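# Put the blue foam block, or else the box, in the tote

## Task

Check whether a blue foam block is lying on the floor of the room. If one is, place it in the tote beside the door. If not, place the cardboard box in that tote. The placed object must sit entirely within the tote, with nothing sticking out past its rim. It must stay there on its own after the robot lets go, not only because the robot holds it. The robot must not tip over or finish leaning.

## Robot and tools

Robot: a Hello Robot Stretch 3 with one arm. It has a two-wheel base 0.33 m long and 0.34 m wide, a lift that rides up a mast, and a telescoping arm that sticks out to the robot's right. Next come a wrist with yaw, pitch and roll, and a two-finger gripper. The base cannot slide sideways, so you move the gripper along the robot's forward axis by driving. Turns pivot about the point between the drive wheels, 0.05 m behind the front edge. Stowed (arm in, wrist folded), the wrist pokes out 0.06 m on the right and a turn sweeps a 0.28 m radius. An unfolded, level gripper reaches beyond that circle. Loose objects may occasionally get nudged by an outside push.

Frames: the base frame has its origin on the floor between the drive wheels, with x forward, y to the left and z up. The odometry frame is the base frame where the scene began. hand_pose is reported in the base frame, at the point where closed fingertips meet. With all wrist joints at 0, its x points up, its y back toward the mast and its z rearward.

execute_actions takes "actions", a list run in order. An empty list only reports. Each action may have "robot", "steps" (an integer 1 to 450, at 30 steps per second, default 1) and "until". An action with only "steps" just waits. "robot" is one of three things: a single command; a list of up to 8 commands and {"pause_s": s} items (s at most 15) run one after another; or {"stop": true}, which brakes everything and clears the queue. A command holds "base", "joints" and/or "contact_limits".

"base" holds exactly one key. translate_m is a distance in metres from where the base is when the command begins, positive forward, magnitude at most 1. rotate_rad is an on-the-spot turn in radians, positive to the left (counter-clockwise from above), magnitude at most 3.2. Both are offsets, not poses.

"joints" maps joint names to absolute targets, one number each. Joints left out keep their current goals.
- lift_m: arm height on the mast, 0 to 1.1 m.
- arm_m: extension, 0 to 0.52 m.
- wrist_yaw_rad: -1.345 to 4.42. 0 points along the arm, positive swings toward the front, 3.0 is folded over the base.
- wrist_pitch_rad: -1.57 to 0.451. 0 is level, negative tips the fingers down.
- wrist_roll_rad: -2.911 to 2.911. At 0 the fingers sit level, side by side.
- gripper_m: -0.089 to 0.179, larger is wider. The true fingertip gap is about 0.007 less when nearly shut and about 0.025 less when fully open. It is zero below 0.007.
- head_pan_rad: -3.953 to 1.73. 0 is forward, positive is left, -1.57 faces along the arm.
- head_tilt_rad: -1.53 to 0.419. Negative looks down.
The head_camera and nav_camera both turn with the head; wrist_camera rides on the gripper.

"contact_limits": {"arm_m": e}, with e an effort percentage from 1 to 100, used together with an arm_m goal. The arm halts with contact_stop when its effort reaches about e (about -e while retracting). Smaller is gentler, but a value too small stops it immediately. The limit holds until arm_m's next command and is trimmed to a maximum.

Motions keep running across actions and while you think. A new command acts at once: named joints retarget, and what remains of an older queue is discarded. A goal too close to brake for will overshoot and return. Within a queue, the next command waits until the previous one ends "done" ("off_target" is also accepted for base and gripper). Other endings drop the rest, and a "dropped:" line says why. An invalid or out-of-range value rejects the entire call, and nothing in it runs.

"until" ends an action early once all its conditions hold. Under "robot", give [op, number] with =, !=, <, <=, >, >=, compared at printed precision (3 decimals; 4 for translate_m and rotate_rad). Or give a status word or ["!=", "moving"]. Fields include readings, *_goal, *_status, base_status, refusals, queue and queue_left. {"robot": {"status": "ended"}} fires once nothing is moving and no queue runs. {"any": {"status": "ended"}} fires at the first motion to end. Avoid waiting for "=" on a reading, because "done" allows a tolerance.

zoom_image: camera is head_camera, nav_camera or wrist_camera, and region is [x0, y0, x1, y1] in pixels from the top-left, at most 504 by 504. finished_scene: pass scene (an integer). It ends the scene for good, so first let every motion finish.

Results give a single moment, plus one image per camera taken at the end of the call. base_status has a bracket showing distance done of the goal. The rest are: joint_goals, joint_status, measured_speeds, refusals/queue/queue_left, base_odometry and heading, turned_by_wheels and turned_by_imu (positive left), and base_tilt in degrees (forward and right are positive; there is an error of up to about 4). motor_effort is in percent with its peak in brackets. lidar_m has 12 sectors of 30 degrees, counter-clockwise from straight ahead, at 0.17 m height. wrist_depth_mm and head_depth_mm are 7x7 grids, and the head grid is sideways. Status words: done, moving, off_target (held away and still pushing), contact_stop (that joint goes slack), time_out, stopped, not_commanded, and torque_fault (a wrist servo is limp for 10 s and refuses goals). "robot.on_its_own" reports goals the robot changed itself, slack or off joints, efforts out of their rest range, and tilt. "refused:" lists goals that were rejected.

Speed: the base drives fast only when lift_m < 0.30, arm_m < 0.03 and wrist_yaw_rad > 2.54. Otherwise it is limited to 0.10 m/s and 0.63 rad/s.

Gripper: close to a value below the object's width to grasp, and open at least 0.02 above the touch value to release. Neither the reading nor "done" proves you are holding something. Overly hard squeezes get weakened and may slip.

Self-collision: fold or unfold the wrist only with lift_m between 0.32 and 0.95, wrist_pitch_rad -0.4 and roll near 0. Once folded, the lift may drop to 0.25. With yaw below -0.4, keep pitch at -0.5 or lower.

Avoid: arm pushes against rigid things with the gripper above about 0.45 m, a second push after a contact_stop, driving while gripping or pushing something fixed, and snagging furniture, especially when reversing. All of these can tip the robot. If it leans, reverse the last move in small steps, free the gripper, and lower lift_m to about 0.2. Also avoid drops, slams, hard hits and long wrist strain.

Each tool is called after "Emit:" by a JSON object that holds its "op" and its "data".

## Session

Emit:
{"op": "execute_actions", "data": {"actions": []}}

Scene clock: 0.00 s.
robot.base_odometry: x=+0.000 y=+0.000 heading=+0.000 (m, m, rad; robot's odometry frame)
robot.turned_by_wheels: +0.000 (rad since the last result)
robot.turned_by_imu: +0.000 (rad since the last result)
robot.base_tilt: forward=+1.1 right=+0.5 (deg)
robot.lidar_m: 2.04 1.12 0.82 0.80 0.83 1.15 1.38 1.32 0.97 0.94 0.98 1.36
robot.head_depth_mm: 1744 1993 1958 1956 1937 1944 1929 / 1744 2000 1971 1955 1946 1933 1921 / 1773 1998 1973 1954 1970 1941 1939 / 1780 2005 1971 1985 1973 1951 1951 / 1810 2012 2014 2011 1980 1963 1957 / 1810 2030 2015 2008 2001 1996 1972 / 1837 2048 2022 2016 2005 1999 2004
robot.base_status: not_commanded
robot.joint_positions: lift_m=+0.392 arm_m=+0.002 wrist_yaw_rad=+3.044 wrist_pitch_rad=-0.509 wrist_roll_rad=+0.012 gripper_m=+0.037 head_pan_rad=-0.002 head_tilt_rad=+0.003
robot.joint_goals: lift_m=+0.392 arm_m=+0.002 wrist_yaw_rad=+3.044 wrist_pitch_rad=-0.509 wrist_roll_rad=+0.012 gripper_m=+0.037 head_pan_rad=-0.002 head_tilt_rad=+0.003
robot.joint_status: lift_m=not_commanded arm_m=not_commanded wrist_yaw_rad=not_commanded wrist_pitch_rad=not_commanded wrist_roll_rad=not_commanded gripper_m=not_commanded head_pan_rad=not_commanded head_tilt_rad=not_commanded
robot.measured_speeds: translate_m=+0.000 rotate_rad=+0.000 lift_m=+0.000 arm_m=+0.000 wrist_yaw_rad=+0.000 wrist_pitch_rad=+0.000 wrist_roll_rad=+0.000 head_pan_rad=+0.000 head_tilt_rad=+0.000
robot: refusals=0 queue=idle queue_left=0
robot.motor_effort: left_wheel=+0 right_wheel=+0 lift_m=+23 arm_m=+0 wrist_yaw_rad=-1 wrist_pitch_rad=+6 wrist_roll_rad=+0 gripper_m=-1 head_pan_rad=+0 head_tilt_rad=+2 (%)
robot.hand_pose: x=-0.0006 y=+0.0638 z=+0.3850 quat_wxyz=(+0.212, +0.696, +0.144, +0.671) (m; robot's base frame)
robot.wrist_depth_mm: 744 758 775 792 808 817 841 / 838 840 851 885 886 896 937 / 897 893 920 923 894 881 879 / 786 779 760 753 751 744 727 / 667 654 654 642 637 633 631 / 574 572 - 589 546 550 546 / 506 518 - - 495 489 485
pictures: head_camera (sideways: a quarter turn clockwise sets it upright), nav_camera (sideways: a quarter turn counterclockwise sets it upright), wrist_camera
Images, in order (width x height): head_camera 896x504, nav_camera 672x504, wrist_camera 644x364.

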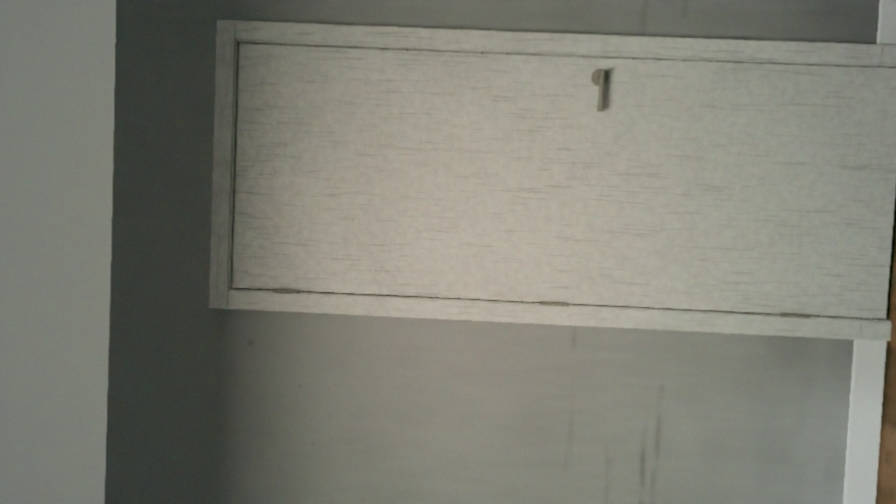

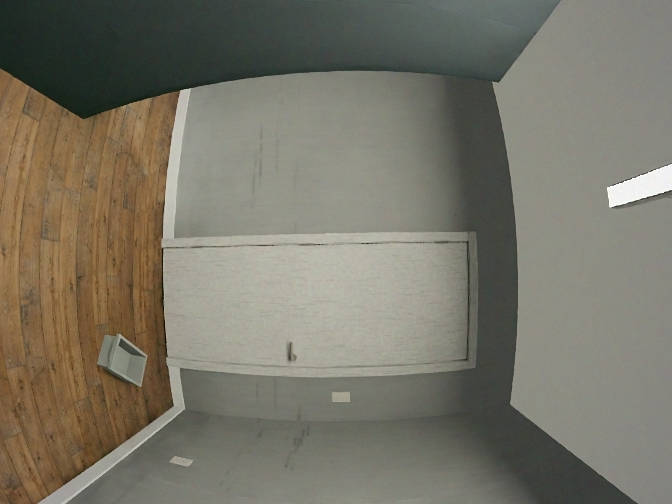

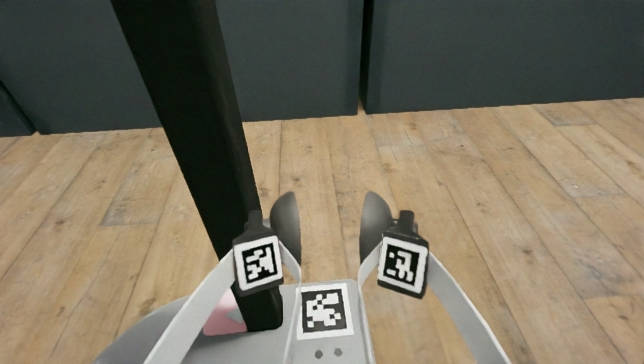

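Similar layout. Scan the floor here.

Emit:
{"op": "execute_actions", "data": {"actions": [{"robot":{"joints":{"head_pan_rad":-0.9,"head_tilt_rad":-0.9,"lift_m":0.27}},"steps":300,"until":{"robot":{"status":"ended"}}}]}}

Emit:
{"op": "execute_actions", "data": {"actions": [{"robot":{"joints":{"head_pan_rad":-3.0,"head_tilt_rad":-0.6}},"steps":300,"until":{"robot":{"status":"ended"}}}]}}

Emit:
{"op": "execute_actions", "data": {"actions": [{"robot":{"joints":{"head_pan_rad":1.0,"head_tilt_rad":-0.9}},"steps":300,"until":{"robot":{"status":"ended"}}}]}}

Scene clock: 3.83 s.
robot.base_odometry: x=+0.000 y=+0.000 heading=+0.000 (m, m, rad; robot's odometry frame)
robot.turned_by_wheels: +0.000 (rad since the last result)
robot.turned_by_imu: +0.000 (rad since the last result)
robot.base_tilt: forward=+1.1 right=+0.4 (deg)
robot.lidar_m: 2.03 1.12 0.82 0.80 0.83 1.15 1.38 1.32 0.97 0.94 0.98 1.35
robot.head_depth_mm: 868 965 1098 1275 1402 1252 1114 / 934 1054 1212 1428 1427 1253 1111 / 1010 1160 1347 1571 1434 1243 1132 / 1107 1275 1521 1666 1433 1246 1104 / 1224 1438 1767 1668 1428 1246 1105 / 1369 1629 1934 1647 1426 1243 1107 / 1547 1911 2000 1663 1422 1240 1104
robot.base_status: not_commanded
robot.joint_positions: lift_m=+0.270 arm_m=+0.002 wrist_yaw_rad=+3.044 wrist_pitch_rad=-0.510 wrist_roll_rad=+0.012 gripper_m=+0.037 head_pan_rad=-0.893 head_tilt_rad=-0.888
robot.joint_goals: lift_m=+0.270 arm_m=+0.002 wrist_yaw_rad=+3.044 wrist_pitch_rad=-0.510 wrist_roll_rad=+0.012 gripper_m=+0.037 head_pan_rad=-0.900 head_tilt_rad=-0.900
robot.joint_status: lift_m=done arm_m=not_commanded wrist_yaw_rad=not_commanded wrist_pitch_rad=not_commanded wrist_roll_rad=not_commanded gripper_m=not_commanded head_pan_rad=done head_tilt_rad=done
robot.measured_speeds: translate_m=+0.000 rotate_rad=+0.000 lift_m=+0.000 arm_m=+0.000 wrist_yaw_rad=+0.000 wrist_pitch_rad=+0.000 wrist_roll_rad=+0.000 head_pan_rad=+0.000 head_tilt_rad=+0.000
robot: refusals=0 queue=done queue_left=0
robot.motor_effort: left_wheel=+0(0) right_wheel=+0(0) lift_m=+19(23) arm_m=+0(0) wrist_yaw_rad=+0(0) wrist_pitch_rad=+6(6) wrist_roll_rad=+0(0) gripper_m=+0(0) head_pan_rad=-4(42) head_tilt_rad=-3(31) (%)
robot.hand_pose: x=-0.0006 y=+0.0637 z=+0.2627 quat_wxyz=(+0.213, +0.696, +0.144, +0.671) (m; robot's base frame)
robot.wrist_depth_mm: 745 762 767 792 798 820 845 / 820 818 849 848 858 853 830 / 722 714 712 699 688 681 675 / 592 586 576 577 573 562 551 / 504 518 - - 484 480 476 / 450 - - - 411 418 413 / - - - - 375 373 370
pictures: head_camera (sideways: a quarter turn clockwise sets it upright), nav_camera (sideways: a quarter turn counterclockwise sets it upright), wrist_camera
Images, in order (width x height): head_camera 896x504, nav_camera 672x504, wrist_camera 644x364.

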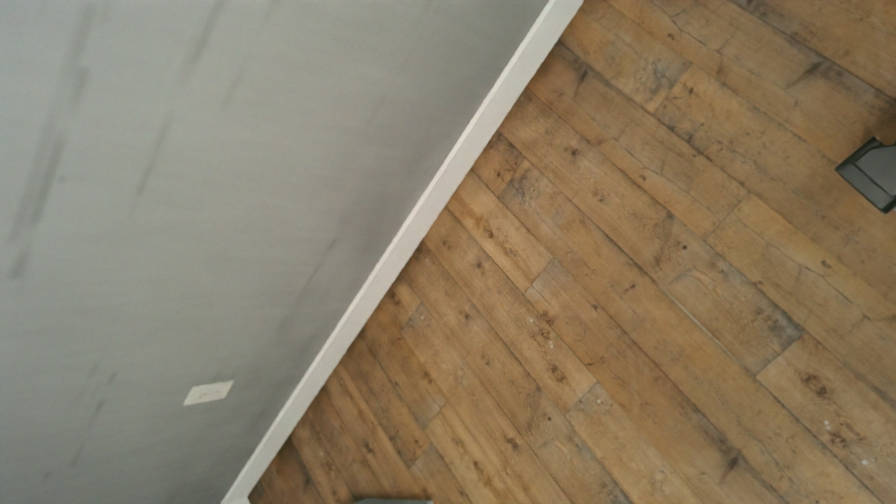

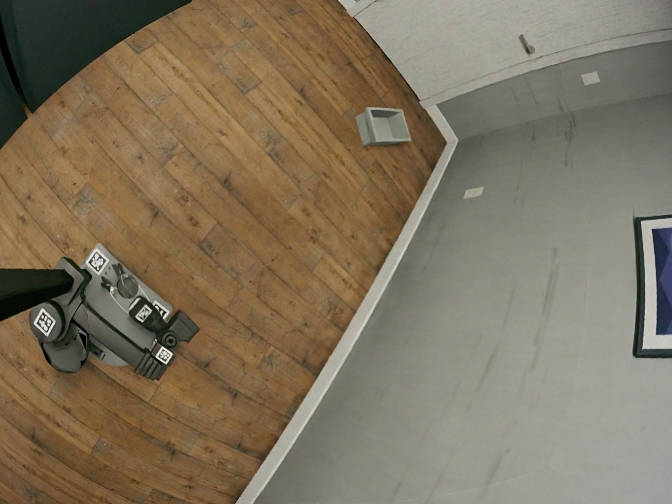

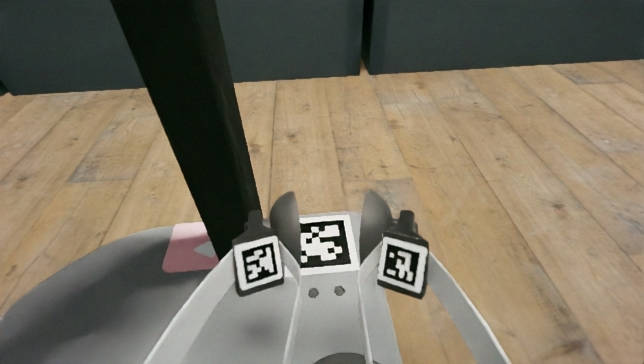

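Scene clock: 5.47 s.
robot.base_odometry: x=+0.000 y=+0.000 heading=+0.000 (m, m, rad; robot's odometry frame)
robot.turned_by_wheels: +0.000 (rad since the last result)
robot.turned_by_imu: +0.000 (rad since the last result)
robot.base_tilt: forward=+1.1 right=+0.4 (deg)
robot.lidar_m: 2.03 1.12 0.82 0.80 0.83 1.15 1.38 1.32 0.97 0.94 0.98 1.35
robot.head_depth_mm: 1374 1471 1666 1866 1797 1456 1229 / 1394 1481 1620 1851 1745 1458 1229 / 1429 1526 1688 1909 1761 1452 1229 / 1465 1553 1728 1921 1790 1440 1220 / 1497 1597 1751 1960 1769 1440 1217 / 1533 1500 1715 2036 1780 1430 1217 / 1550 1662 1769 1881 1767 1433 1211
robot.base_status: not_commanded
robot.joint_positions: lift_m=+0.270 arm_m=+0.002 wrist_yaw_rad=+3.044 wrist_pitch_rad=-0.510 wrist_roll_rad=+0.012 gripper_m=+0.037 head_pan_rad=-2.993 head_tilt_rad=-0.606
robot.joint_goals: lift_m=+0.270 arm_m=+0.002 wrist_yaw_rad=+3.044 wrist_pitch_rad=-0.510 wrist_roll_rad=+0.012 gripper_m=+0.037 head_pan_rad=-3.000 head_tilt_rad=-0.600
robot.joint_status: lift_m=done arm_m=not_commanded wrist_yaw_rad=not_commanded wrist_pitch_rad=not_commanded wrist_roll_rad=not_commanded gripper_m=not_commanded head_pan_rad=done head_tilt_rad=done
robot.measured_speeds: translate_m=+0.000 rotate_rad=+0.000 lift_m=+0.000 arm_m=+0.000 wrist_yaw_rad=+0.000 wrist_pitch_rad=+0.000 wrist_roll_rad=+0.000 head_pan_rad=+0.000 head_tilt_rad=+0.000
robot: refusals=0 queue=done queue_left=0
robot.motor_effort: left_wheel=+0(0) right_wheel=+0(1) lift_m=+19(18) arm_m=+0(0) wrist_yaw_rad=+0(0) wrist_pitch_rad=+6(6) wrist_roll_rad=+0(0) gripper_m=-1(1) head_pan_rad=-4(45) head_tilt_rad=+3(20) (%)
robot.hand_pose: x=-0.0006 y=+0.0637 z=+0.2627 quat_wxyz=(+0.213, +0.696, +0.144, +0.671) (m; robot's base frame)
robot.wrist_depth_mm: 747 749 782 800 804 825 833 / 829 813 837 851 840 856 841 / 719 708 714 697 688 677 668 / 598 582 576 577 573 567 554 / 505 517 - - 479 479 476 / 451 - - - 413 416 420 / - - - - 377 373 369
pictures: head_camera (sideways: a quarter turn clockwise sets it upright), nav_camera (sideways: a quarter turn counterclockwise sets it upright), wrist_camera
Images, in order (width x height): head_camera 896x504, nav_camera 672x504, wrist_camera 644x364.

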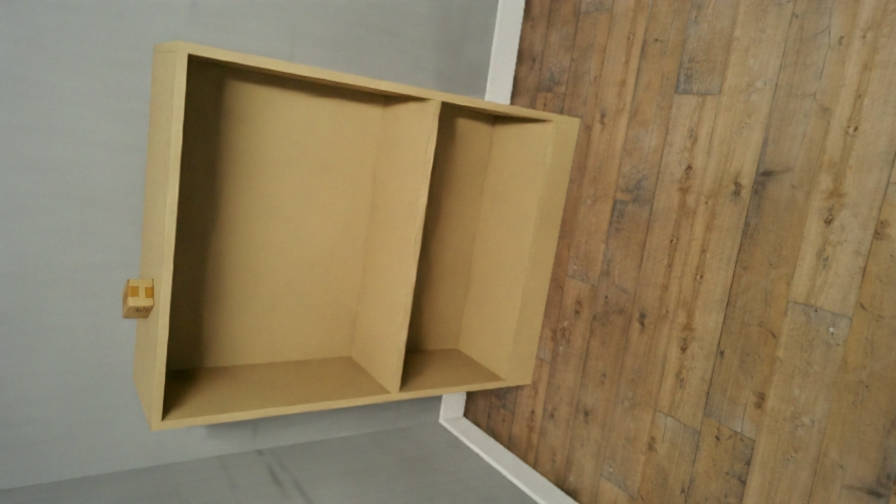

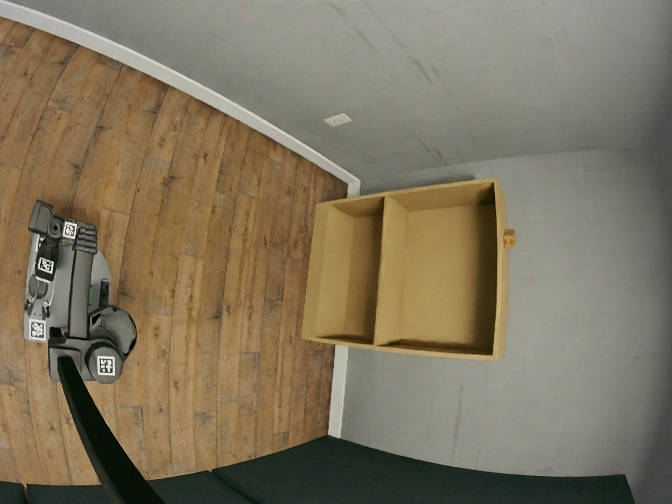

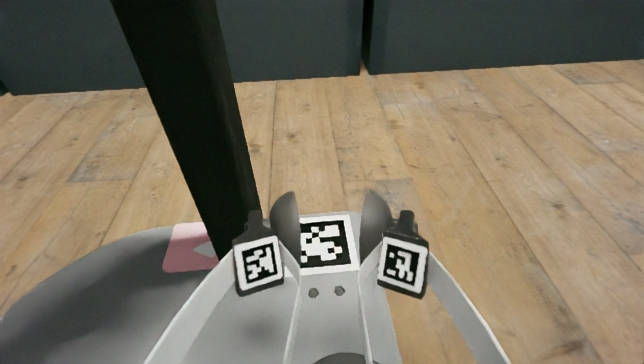

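Scene clock: 8.00 s.
robot.base_odometry: x=+0.000 y=+0.000 heading=+0.000 (m, m, rad; robot's odometry frame)
robot.turned_by_wheels: +0.000 (rad since the last result)
robot.turned_by_imu: +0.000 (rad since the last result)
robot.base_tilt: forward=+1.2 right=+0.4 (deg)
robot.lidar_m: 2.03 1.12 0.82 0.80 0.83 1.14 1.38 1.32 0.97 0.94 0.98 1.35
robot.head_depth_mm: 950 1146 1428 1653 1434 1252 1112 / 887 1053 1294 1599 1428 1251 1110 / 835 979 1188 1504 1426 1244 1112 / 788 914 1089 1345 1422 1248 1104 / 745 856 1011 1226 1402 1245 1108 / 706 809 943 1146 1367 1241 1106 / 678 774 889 1045 1288 1241 1122
robot.base_status: not_commanded
robot.joint_positions: lift_m=+0.270 arm_m=+0.002 wrist_yaw_rad=+3.044 wrist_pitch_rad=-0.510 wrist_roll_rad=+0.012 gripper_m=+0.037 head_pan_rad=+0.993 head_tilt_rad=-0.889
robot.joint_goals: lift_m=+0.270 arm_m=+0.002 wrist_yaw_rad=+3.044 wrist_pitch_rad=-0.510 wrist_roll_rad=+0.012 gripper_m=+0.037 head_pan_rad=+1.000 head_tilt_rad=-0.900
robot.joint_status: lift_m=done arm_m=not_commanded wrist_yaw_rad=not_commanded wrist_pitch_rad=not_commanded wrist_roll_rad=not_commanded gripper_m=not_commanded head_pan_rad=done head_tilt_rad=done
robot.measured_speeds: translate_m=+0.000 rotate_rad=+0.000 lift_m=+0.000 arm_m=+0.000 wrist_yaw_rad=+0.000 wrist_pitch_rad=+0.000 wrist_roll_rad=+0.000 head_pan_rad=+0.000 head_tilt_rad=+0.000
robot: refusals=0 queue=done queue_left=0
robot.motor_effort: left_wheel=-1(1) right_wheel=+0(1) lift_m=+19(19) arm_m=+0(0) wrist_yaw_rad=+0(0) wrist_pitch_rad=+6(6) wrist_roll_rad=+0(0) gripper_m=-1(1) head_pan_rad=+3(43) head_tilt_rad=-4(20) (%)
robot.hand_pose: x=-0.0006 y=+0.0637 z=+0.2627 quat_wxyz=(+0.213, +0.696, +0.144, +0.671) (m; robot's base frame)
robot.wrist_depth_mm: 746 751 776 797 804 819 833 / 834 817 842 832 865 827 842 / 715 720 709 702 681 683 670 / 597 589 580 577 570 567 562 / 499 514 - - 484 481 476 / 454 - - - 412 423 418 / - - - - 374 373 372
pictures: head_camera (sideways: a quarter turn clockwise sets it upright), nav_camera (sideways: a quarter turn counterclockwise sets it upright), wrist_camera
Images, in order (width x height): head_camera 896x504, nav_camera 672x504, wrist_camera 644x364.

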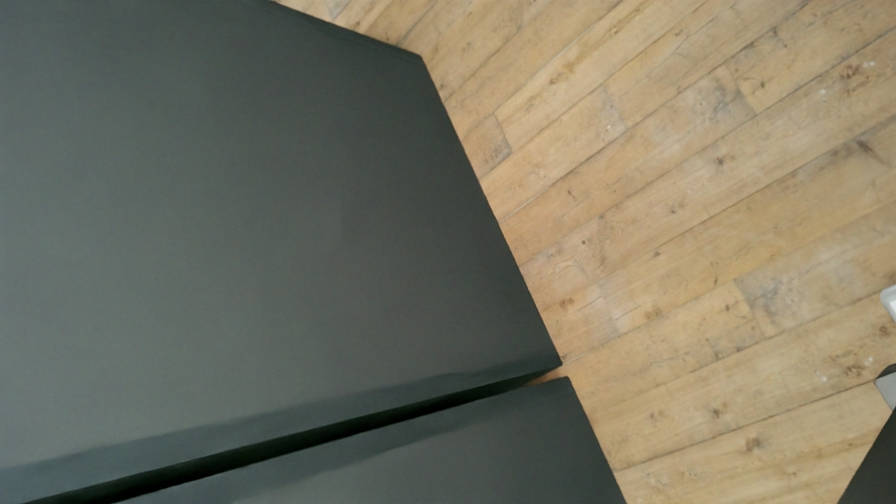

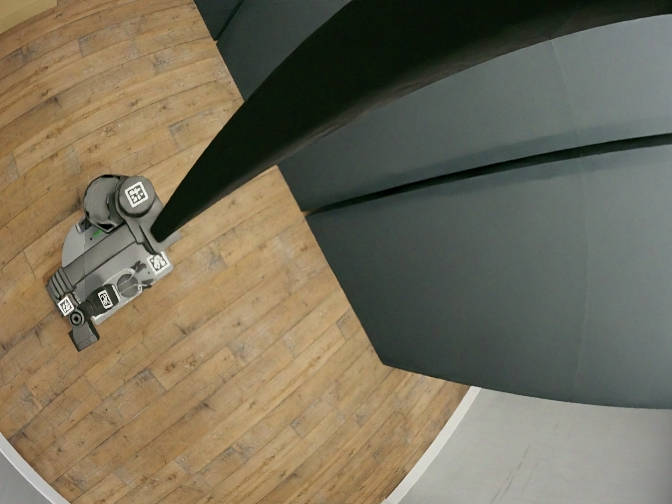

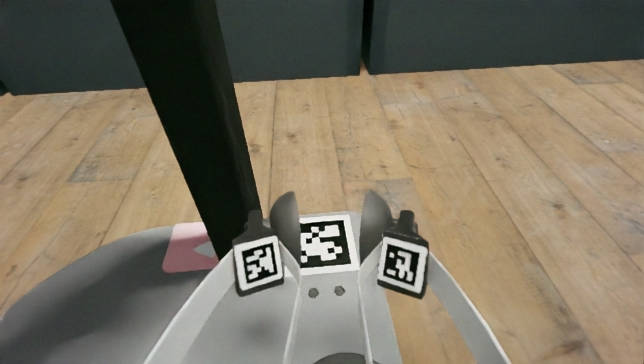

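Emit:
{"op": "execute_actions", "data": {"actions": [{"robot":[{"base":{"translate_m":1.0}},{"base":{"translate_m":0.42}},{"base":{"rotate_rad":1.52},"joints":{"head_pan_rad":1.2,"head_tilt_rad":-0.6}},{"base":{"translate_m":1.0}},{"base":{"translate_m":1.0}}],"steps":450,"until":{"robot":{"status":"ended"}}},{"steps":450,"until":{"robot":{"status":"ended"}}}]}}

Scene clock: 29.03 s.
robot.base_odometry: x=+1.522 y=+1.997 heading=+1.520 (m, m, rad; robot's odometry frame)
robot.turned_by_wheels: +1.520 (rad since the last result)
robot.turned_by_imu: +1.543 (rad since the last result)
robot.base_tilt: forward=+0.9 right=+0.5 (deg)
robot.lidar_m: 1.80 1.39 2.13 2.78 1.58 0.88 2.41 0.82 0.58 0.56 0.57 0.77
robot.head_depth_mm: 2423 2490 1718 2320 1803 1462 1233 / 2824 2937 2980 2269 1801 1458 1227 / 2982 3345 3332 2315 1795 1458 1227 / 2878 3165 3330 2327 1781 1446 1219 / 2796 2935 3120 2297 1778 1445 1220 / 2680 2800 3112 2288 1773 1449 1212 / 2599 2763 3053 2284 1770 1437 1212
robot.base_status: done (translate_m +1.0000 of +1.0000)
robot.joint_positions: lift_m=+0.270 arm_m=+0.002 wrist_yaw_rad=+3.044 wrist_pitch_rad=-0.510 wrist_roll_rad=+0.012 gripper_m=+0.037 head_pan_rad=+1.193 head_tilt_rad=-0.605
robot.joint_goals: lift_m=+0.270 arm_m=+0.002 wrist_yaw_rad=+3.044 wrist_pitch_rad=-0.510 wrist_roll_rad=+0.012 gripper_m=+0.037 head_pan_rad=+1.200 head_tilt_rad=-0.600
robot.joint_status: lift_m=done arm_m=not_commanded wrist_yaw_rad=not_commanded wrist_pitch_rad=not_commanded wrist_roll_rad=not_commanded gripper_m=not_commanded head_pan_rad=done head_tilt_rad=done
robot.measured_speeds: translate_m=+0.000 rotate_rad=+0.000 lift_m=+0.000 arm_m=+0.000 wrist_yaw_rad=+0.000 wrist_pitch_rad=+0.000 wrist_roll_rad=+0.000 head_pan_rad=+0.000 head_tilt_rad=+0.000
robot: refusals=0 queue=done queue_left=0
robot.motor_effort: left_wheel=-1(8) right_wheel=+3(12) lift_m=+20(19) arm_m=+0(0) wrist_yaw_rad=+0(0) wrist_pitch_rad=+6(6) wrist_roll_rad=+0(0) gripper_m=+0(1) head_pan_rad=+4(22) head_tilt_rad=+3(19) (%)
robot.hand_pose: x=-0.0006 y=+0.0637 z=+0.2627 quat_wxyz=(+0.213, +0.696, +0.144, +0.671) (m; robot's base frame)
robot.wrist_depth_mm: - - - - - - - / 921 889 886 877 869 852 837 / 723 717 709 698 687 675 672 / 595 591 570 583 574 563 558 / 503 520 - - 484 479 477 / 447 - - - 411 422 417 / - - - - 375 372 373
pictures: head_camera (sideways: a quarter turn clockwise sets it upright), nav_camera (sideways: a quarter turn counterclockwise sets it upright), wrist_camera
Images, in order (width x height): head_camera 896x504, nav_camera 672x504, wrist_camera 644x364.

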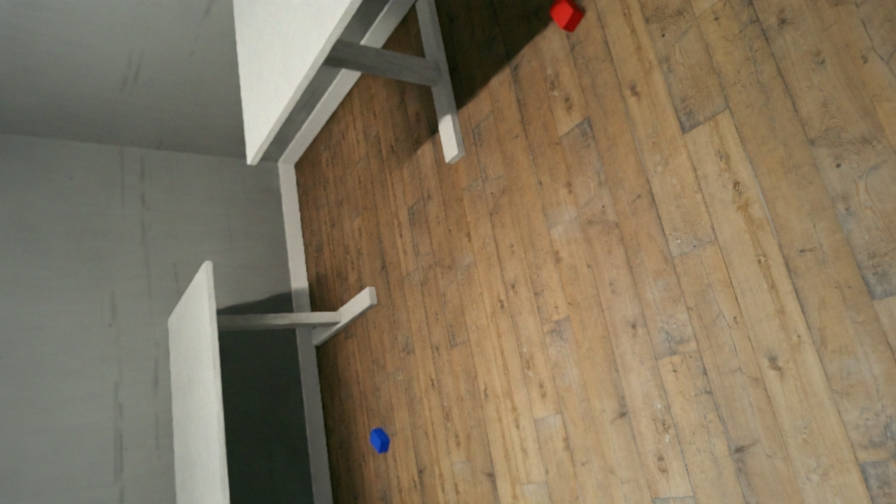

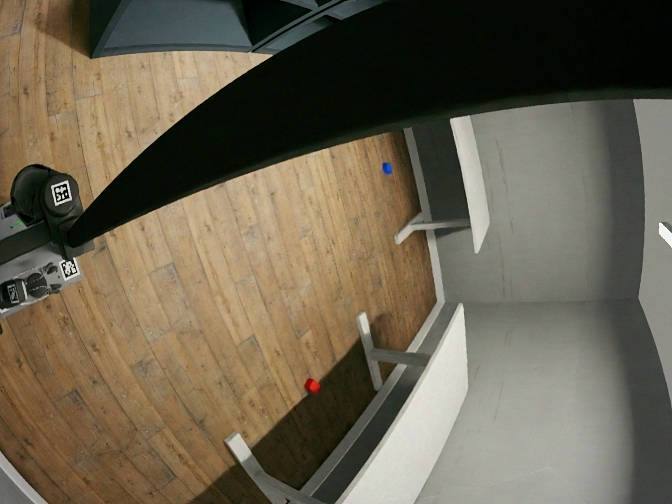

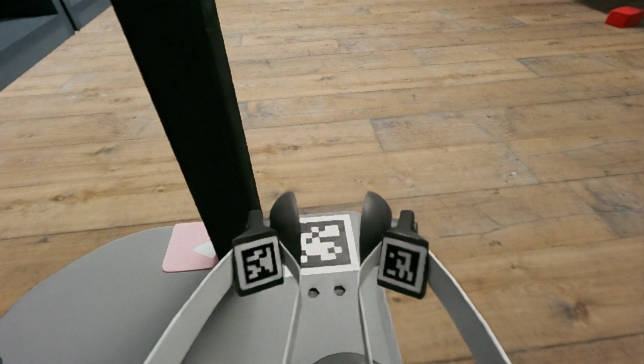

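Emit:
{"op": "execute_actions", "data": {"actions": [{"robot":[{"joints":{"head_pan_rad":-1.2,"head_tilt_rad":-1.0},"base":{"rotate_rad":1.32}},{"base":{"translate_m":1.0}},{"base":{"translate_m":0.95}},{"base":{"rotate_rad":1.775}},{"joints":{"lift_m":0.4,"wrist_pitch_rad":-0.4,"wrist_roll_rad":0}},{"joints":{"wrist_yaw_rad":0,"gripper_m":0.12}},{"joints":{"wrist_pitch_rad":-1.5,"arm_m":0.2}}],"steps":450,"until":{"robot":{"status":"ended"}}},{"steps":450,"until":{"robot":{"status":"ended"}}}]}}

Scene clock: 51.53 s.
robot.base_odometry: x=-0.340 y=+2.577 heading=-1.669 (m, m, rad; robot's odometry frame)
robot.turned_by_wheels: +3.095 (rad since the last result)
robot.turned_by_imu: +3.132 (rad since the last result)
robot.base_tilt: forward=+1.0 right=+0.5 (deg)
robot.lidar_m: 1.37 1.42 1.96 2.44 1.95 1.34 0.82 1.28 1.42 0.89 1.36 1.33
robot.head_depth_mm: 1107 929 784 1411 1361 1197 1096 / 1130 932 780 1498 1366 1190 1117 / 1143 933 782 1529 1353 1188 1123 / 1147 930 802 1549 1347 1212 1109 / 1147 931 818 1544 1353 1208 1092 / 1150 930 840 1540 1355 1211 1094 / 1142 929 1658 1547 1353 1207 1089
robot.base_status: done (rotate_rad +1.7749 of +1.7750)
robot.joint_positions: lift_m=+0.400 arm_m=+0.200 wrist_yaw_rad=+0.002 wrist_pitch_rad=-1.494 wrist_roll_rad=+0.003 gripper_m=+0.120 head_pan_rad=-1.194 head_tilt_rad=-0.988
robot.joint_goals: lift_m=+0.400 arm_m=+0.200 wrist_yaw_rad=+0.000 wrist_pitch_rad=-1.500 wrist_roll_rad=+0.000 gripper_m=+0.120 head_pan_rad=-1.200 head_tilt_rad=-1.000
robot.joint_status: lift_m=done arm_m=done wrist_yaw_rad=done wrist_pitch_rad=done wrist_roll_rad=done gripper_m=done head_pan_rad=done head_tilt_rad=done
robot.measured_speeds: translate_m=+0.000 rotate_rad=+0.000 lift_m=+0.000 arm_m=+0.000 wrist_yaw_rad=+0.000 wrist_pitch_rad=+0.000 wrist_roll_rad=+0.000 head_pan_rad=+0.000 head_tilt_rad=+0.000
robot: refusals=0 queue=done queue_left=0
robot.motor_effort: left_wheel=-2(7) right_wheel=+2(12) lift_m=+26(25) arm_m=+4(6) wrist_yaw_rad=-2(6) wrist_pitch_rad=-3(13) wrist_roll_rad=-2(3) gripper_m=+0(81) head_pan_rad=-3(44) head_tilt_rad=-4(23) (%)
robot.hand_pose: x=-0.0216 y=-0.3402 z=+0.2812 quat_wxyz=(+0.518, +0.480, -0.519, -0.481) (m; robot's base frame)
robot.wrist_depth_mm: 423 420 419 414 409 405 402 / 438 433 427 428 419 415 409 / 448 442 436 435 429 425 420 / 461 454 448 445 442 437 432 / 468 464 461 458 450 448 445 / 487 478 471 466 468 - 459 / 496 494 486 - - 471 467
pictures: head_camera (sideways: a quarter turn clockwise sets it upright), nav_camera (sideways: a quarter turn counterclockwise sets it upright), wrist_camera
Images, in order (width x height): head_camera 896x504, nav_camera 672x504, wrist_camera 644x364.

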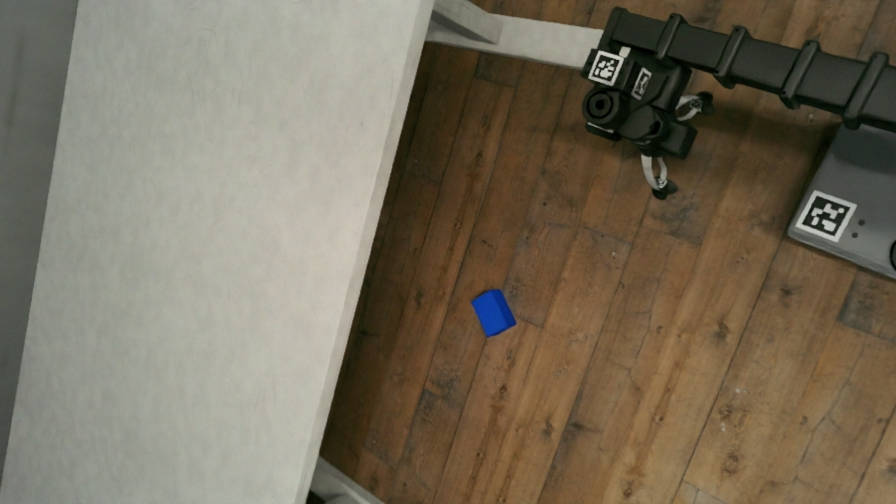

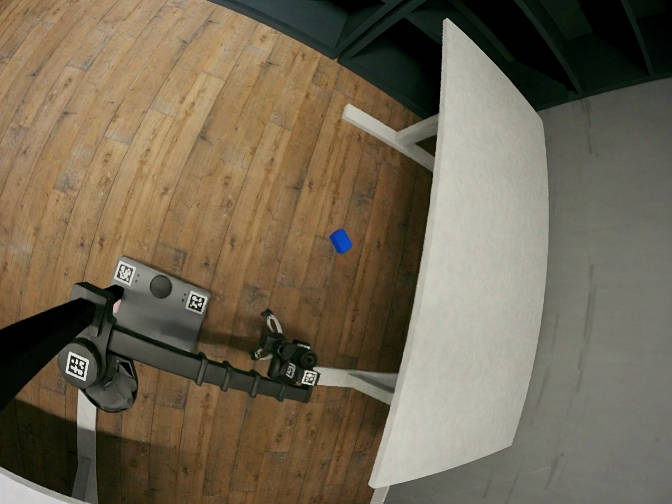

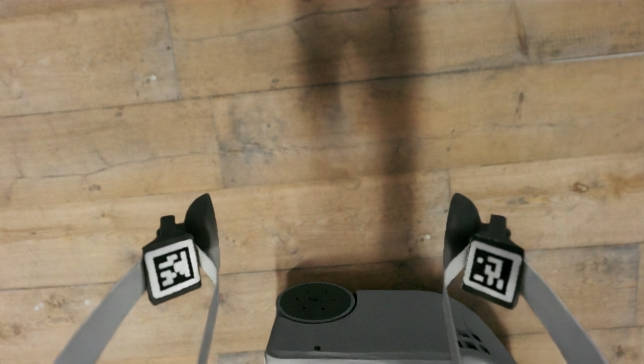

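Emit:
{"op": "execute_actions", "data": {"actions": [{"robot":[{"base":{"rotate_rad":-0.25},"joints":{"head_pan_rad":-1.57}},{"base":{"translate_m":0.42}},{"base":{"rotate_rad":0.25},"joints":{"arm_m":0.3,"wrist_roll_rad":0.78,"lift_m":0.35}}],"steps":450,"until":{"robot":{"status":"ended"}}}]}}

Scene clock: 60.67 s.
robot.base_odometry: x=-0.483 y=+2.182 heading=-1.668 (m, m, rad; robot's odometry frame)
robot.turned_by_wheels: +0.000 (rad since the last result)
robot.turned_by_imu: -0.001 (rad since the last result)
robot.base_tilt: forward=+1.2 right=+0.5 (deg)
robot.lidar_m: 0.95 1.12 1.82 2.57 1.97 1.76 1.24 1.69 0.94 1.20 0.96 0.94
robot.head_depth_mm: 1067 931 783 690 1361 1214 1092 / 1066 931 782 687 1353 1216 1119 / 1065 926 781 683 1318 1207 - / 1062 926 784 688 1333 1212 - / 1060 931 781 687 1352 1205 1095 / 1064 930 780 688 1358 1208 1093 / 1058 925 783 687 1347 1209 1093
robot.base_status: done (rotate_rad +0.2499 of +0.2500)
robot.joint_positions: lift_m=+0.350 arm_m=+0.300 wrist_yaw_rad=+0.002 wrist_pitch_rad=-1.495 wrist_roll_rad=+0.776 gripper_m=+0.120 head_pan_rad=-1.563 head_tilt_rad=-0.988
robot.joint_goals: lift_m=+0.350 arm_m=+0.300 wrist_yaw_rad=+0.000 wrist_pitch_rad=-1.500 wrist_roll_rad=+0.780 gripper_m=+0.120 head_pan_rad=-1.570 head_tilt_rad=-1.000
robot.joint_status: lift_m=done arm_m=done wrist_yaw_rad=done wrist_pitch_rad=done wrist_roll_rad=done gripper_m=done head_pan_rad=done head_tilt_rad=done
robot.measured_speeds: translate_m=+0.000 rotate_rad=+0.000 lift_m=+0.000 arm_m=+0.000 wrist_yaw_rad=+0.000 wrist_pitch_rad=+0.000 wrist_roll_rad=+0.000 head_pan_rad=+0.000 head_tilt_rad=+0.000
robot: refusals=0 queue=done queue_left=0
robot.motor_effort: left_wheel=-1(5) right_wheel=+2(8) lift_m=+20(25) arm_m=+4(3) wrist_yaw_rad=-1(2) wrist_pitch_rad=-2(3) wrist_roll_rad=+3(5) gripper_m=-1(0) head_pan_rad=-3(31) head_tilt_rad=-4(4) (%)
robot.hand_pose: x=-0.0216 y=-0.4398 z=+0.2315 quat_wxyz=(+0.285, +0.264, -0.676, -0.627) (m; robot's base frame)
robot.wrist_depth_mm: 385 381 371 364 358 350 345 / 398 392 382 376 365 358 351 / 407 402 351 385 376 368 362 / 423 414 401 394 386 382 370 / 435 429 419 407 397 385 382 / 449 440 431 419 412 401 - / 465 454 444 433 422 - -
pictures: head_camera (sideways: a quarter turn clockwise sets it upright), nav_camera (sideways: a quarter turn counterclockwise sets it upright), wrist_camera
Images, in order (width x height): head_camera 896x504, nav_camera 672x504, wrist_camera 644x364.

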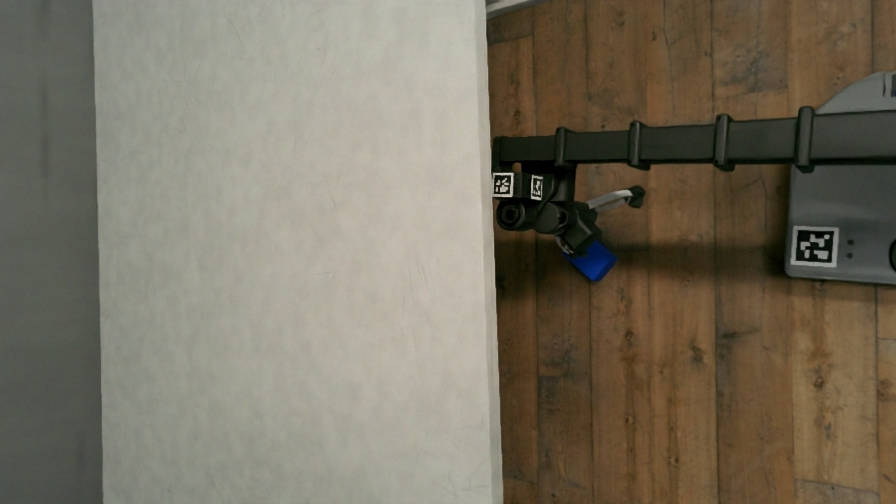

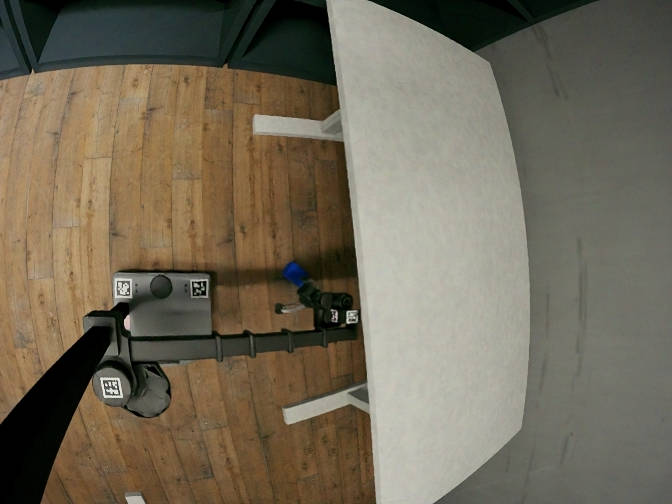

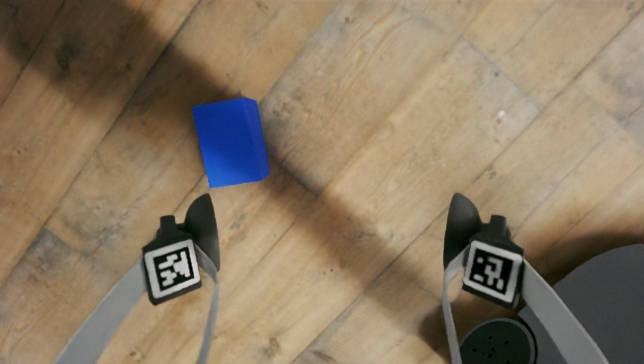

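Emit:
{"op": "execute_actions", "data": {"actions": [{"robot":{"base":{"translate_m":0.052},"joints":{"arm_m":0.412,"lift_m":0.17}},"steps":450,"until":{"robot":{"status":"ended"}}}]}}

Scene clock: 63.43 s.
robot.base_odometry: x=-0.488 y=+2.130 heading=-1.669 (m, m, rad; robot's odometry frame)
robot.turned_by_wheels: +0.000 (rad since the last result)
robot.turned_by_imu: +0.000 (rad since the last result)
robot.base_tilt: forward=+1.0 right=+0.6 (deg)
robot.lidar_m: 0.90 1.08 1.75 2.58 2.01 1.82 1.29 1.74 0.97 1.20 0.91 0.93
robot.head_depth_mm: 1064 929 782 690 1350 1210 1092 / 1058 929 784 687 1352 1210 1123 / 1063 930 783 686 1339 1210 - / 1057 929 782 687 1318 1208 - / 1057 931 782 688 1358 1209 1095 / 1057 929 781 675 1351 1205 1091 / 1056 928 779 673 1357 1204 1093
robot.base_status: done (translate_m +0.0520 of +0.0520)
robot.joint_positions: lift_m=+0.170 arm_m=+0.412 wrist_yaw_rad=+0.002 wrist_pitch_rad=-1.495 wrist_roll_rad=+0.776 gripper_m=+0.120 head_pan_rad=-1.563 head_tilt_rad=-0.988
robot.joint_goals: lift_m=+0.170 arm_m=+0.412 wrist_yaw_rad=+0.000 wrist_pitch_rad=-1.500 wrist_roll_rad=+0.780 gripper_m=+0.120 head_pan_rad=-1.570 head_tilt_rad=-1.000
robot.joint_status: lift_m=done arm_m=done wrist_yaw_rad=done wrist_pitch_rad=done wrist_roll_rad=done gripper_m=done head_pan_rad=done head_tilt_rad=done
robot.measured_speeds: translate_m=+0.000 rotate_rad=+0.000 lift_m=+0.000 arm_m=+0.000 wrist_yaw_rad=+0.000 wrist_pitch_rad=+0.000 wrist_roll_rad=+0.000 head_pan_rad=+0.000 head_tilt_rad=+0.000
robot: refusals=0 queue=done queue_left=0
robot.motor_effort: left_wheel=-2(3) right_wheel=+3(8) lift_m=+20(19) arm_m=+4(9) wrist_yaw_rad=-3(2) wrist_pitch_rad=-2(2) wrist_roll_rad=+3(3) gripper_m=+0(1) head_pan_rad=-3(4) head_tilt_rad=-4(4) (%)
robot.hand_pose: x=-0.0216 y=-0.5518 z=+0.0515 quat_wxyz=(+0.284, +0.263, -0.676, -0.627) (m; robot's base frame)
robot.wrist_depth_mm: 208 204 200 195 193 188 185 / 213 210 205 200 197 193 189 / 219 215 210 206 202 198 194 / 226 222 216 168 207 204 199 / 234 228 222 171 214 208 205 / 240 237 230 177 219 217 211 / 249 244 237 233 227 223 216
pictures: head_camera (sideways: a quarter turn clockwise sets it upright), nav_camera (sideways: a quarter turn counterclockwise sets it upright), wrist_camera
Images, in order (width x height): head_camera 896x504, nav_camera 672x504, wrist_camera 644x364.

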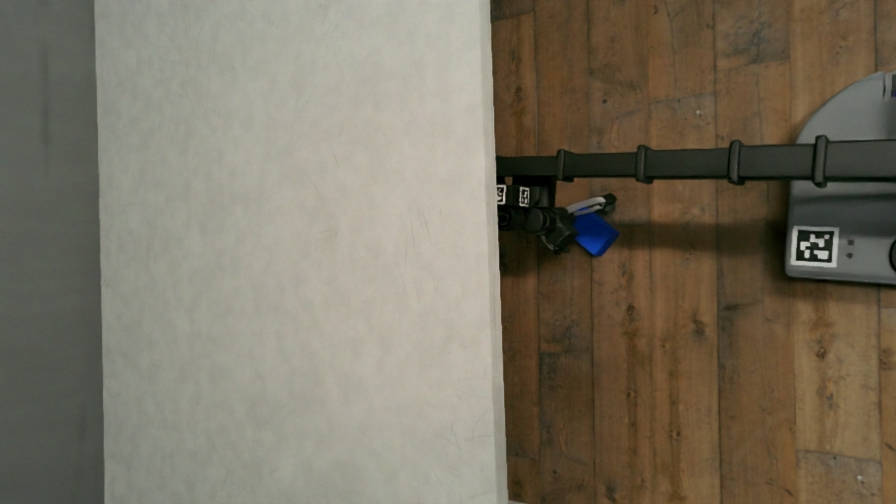

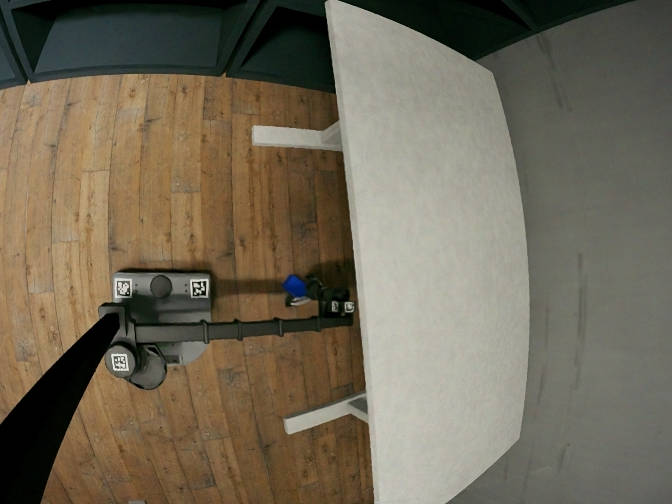

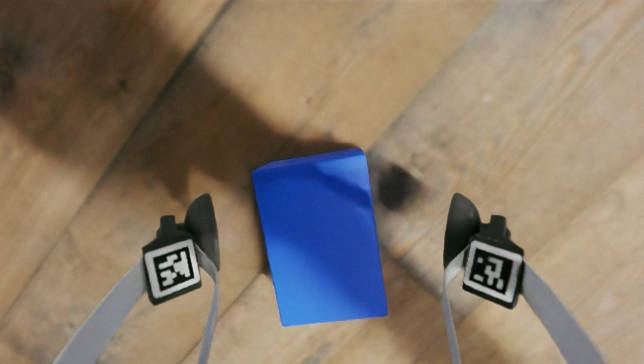

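Emit:
{"op": "execute_actions", "data": {"actions": [{"robot":[{"joints":{"lift_m":0.145}},{"joints":{"gripper_m":0.02}},{"joints":{"lift_m":0.3}},{"joints":{"arm_m":0.0,"lift_m":0.4}},{"joints":{"wrist_pitch_rad":-0.4,"wrist_roll_rad":0}},{"joints":{"wrist_yaw_rad":3.0}},{"joints":{"lift_m":0.29,"head_pan_rad":0,"head_tilt_rad":-0.7}}],"steps":450,"until":{"robot":{"status":"ended"}}},{"robot":[{"base":{"rotate_rad":1.53}},{"base":{"translate_m":1.0}},{"base":{"translate_m":0.98}},{"base":{"rotate_rad":-1.55}}],"steps":450,"until":{"robot":{"status":"ended"}}}]}}

Scene clock: 93.00 s.
robot.base_odometry: x=+1.473 y=+1.857 heading=-1.688 (m, m, rad; robot's odometry frame)
robot.turned_by_wheels: -0.020 (rad since the last result)
robot.turned_by_imu: -0.019 (rad since the last result)
robot.base_tilt: forward=+1.1 right=+0.6 (deg)
robot.lidar_m: 1.04 0.95 0.65 0.60 0.61 0.78 1.74 1.52 2.19 2.70 1.39 0.73
robot.head_depth_mm: 889 890 899 910 975 1277 1171 / 2408 2705 2603 1281 1296 1295 1171 / 2405 2703 2712 2023 1624 1366 1172 / 2389 2671 2583 2014 1628 1353 1170 / 2370 2655 2552 2033 1625 1355 1167 / 2366 2651 2668 2010 1627 1356 1169 / 2188 2074 2069 1889 1620 1352 1166
robot.base_status: done (rotate_rad -1.5499 of -1.5500)
robot.joint_positions: lift_m=+0.290 arm_m=+0.003 wrist_yaw_rad=+2.998 wrist_pitch_rad=-0.422 wrist_roll_rad=+0.004 gripper_m=+0.021 head_pan_rad=-0.007 head_tilt_rad=-0.704
robot.joint_goals: lift_m=+0.290 arm_m=+0.000 wrist_yaw_rad=+3.000 wrist_pitch_rad=-0.400 wrist_roll_rad=+0.000 gripper_m=+0.020 head_pan_rad=+0.000 head_tilt_rad=-0.700
robot.joint_status: lift_m=done arm_m=done wrist_yaw_rad=done wrist_pitch_rad=done wrist_roll_rad=done gripper_m=done head_pan_rad=done head_tilt_rad=done
robot.measured_speeds: translate_m=+0.000 rotate_rad=+0.000 lift_m=+0.000 arm_m=+0.000 wrist_yaw_rad=+0.000 wrist_pitch_rad=+0.000 wrist_roll_rad=+0.000 head_pan_rad=+0.000 head_tilt_rad=+0.000
robot: refusals=0 queue=done queue_left=0
robot.motor_effort: left_wheel=+1(10) right_wheel=-2(12) lift_m=+20(26) arm_m=-4(2) wrist_yaw_rad=+2(3) wrist_pitch_rad=+12(14) wrist_roll_rad=-2(0) gripper_m=-20(94) head_pan_rad=+4(44) head_tilt_rad=+1(17) (%)
robot.hand_pose: x=+0.0109 y=+0.0741 z=+0.3019 quat_wxyz=(+0.198, +0.701, +0.098, +0.678) (m; robot's base frame)
robot.wrist_depth_mm: 514 - 576 612 645 696 733 / 561 - 630 669 713 772 834 / 613 634 699 715 777 806 836 / 642 663 685 139 652 671 674 / 578 567 - 141 140 566 561 / 489 505 - 146 458 474 480 / 440 - - 150 398 420 416
pictures: head_camera (sideways: a quarter turn clockwise sets it upright), nav_camera (sideways: a quarter turn counterclockwise sets it upright), wrist_camera
Images, in order (width x height): head_camera 896x504, nav_camera 672x504, wrist_camera 644x364.

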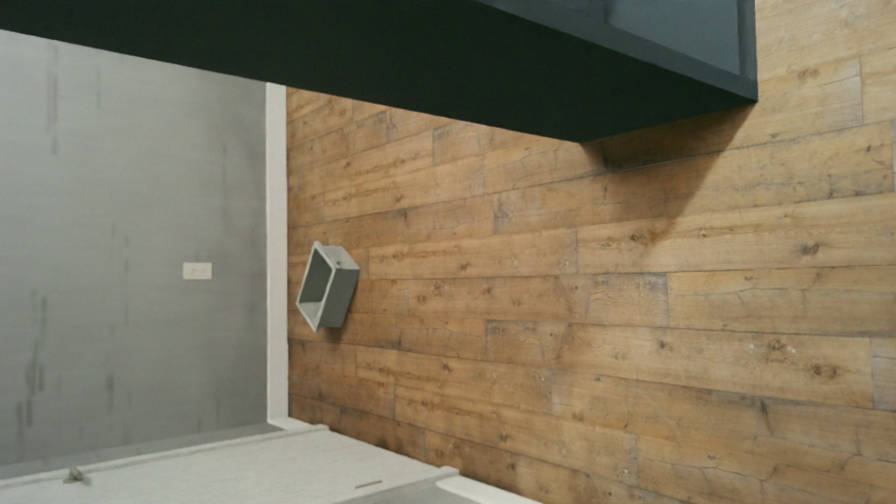

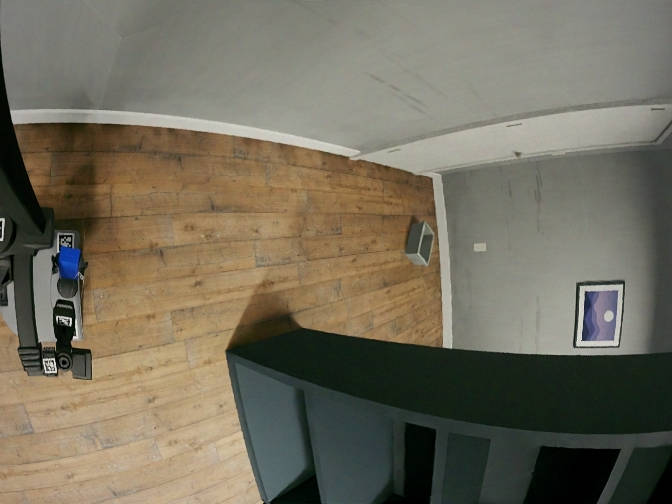

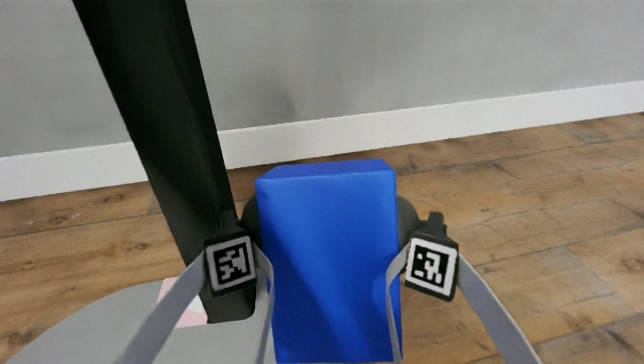

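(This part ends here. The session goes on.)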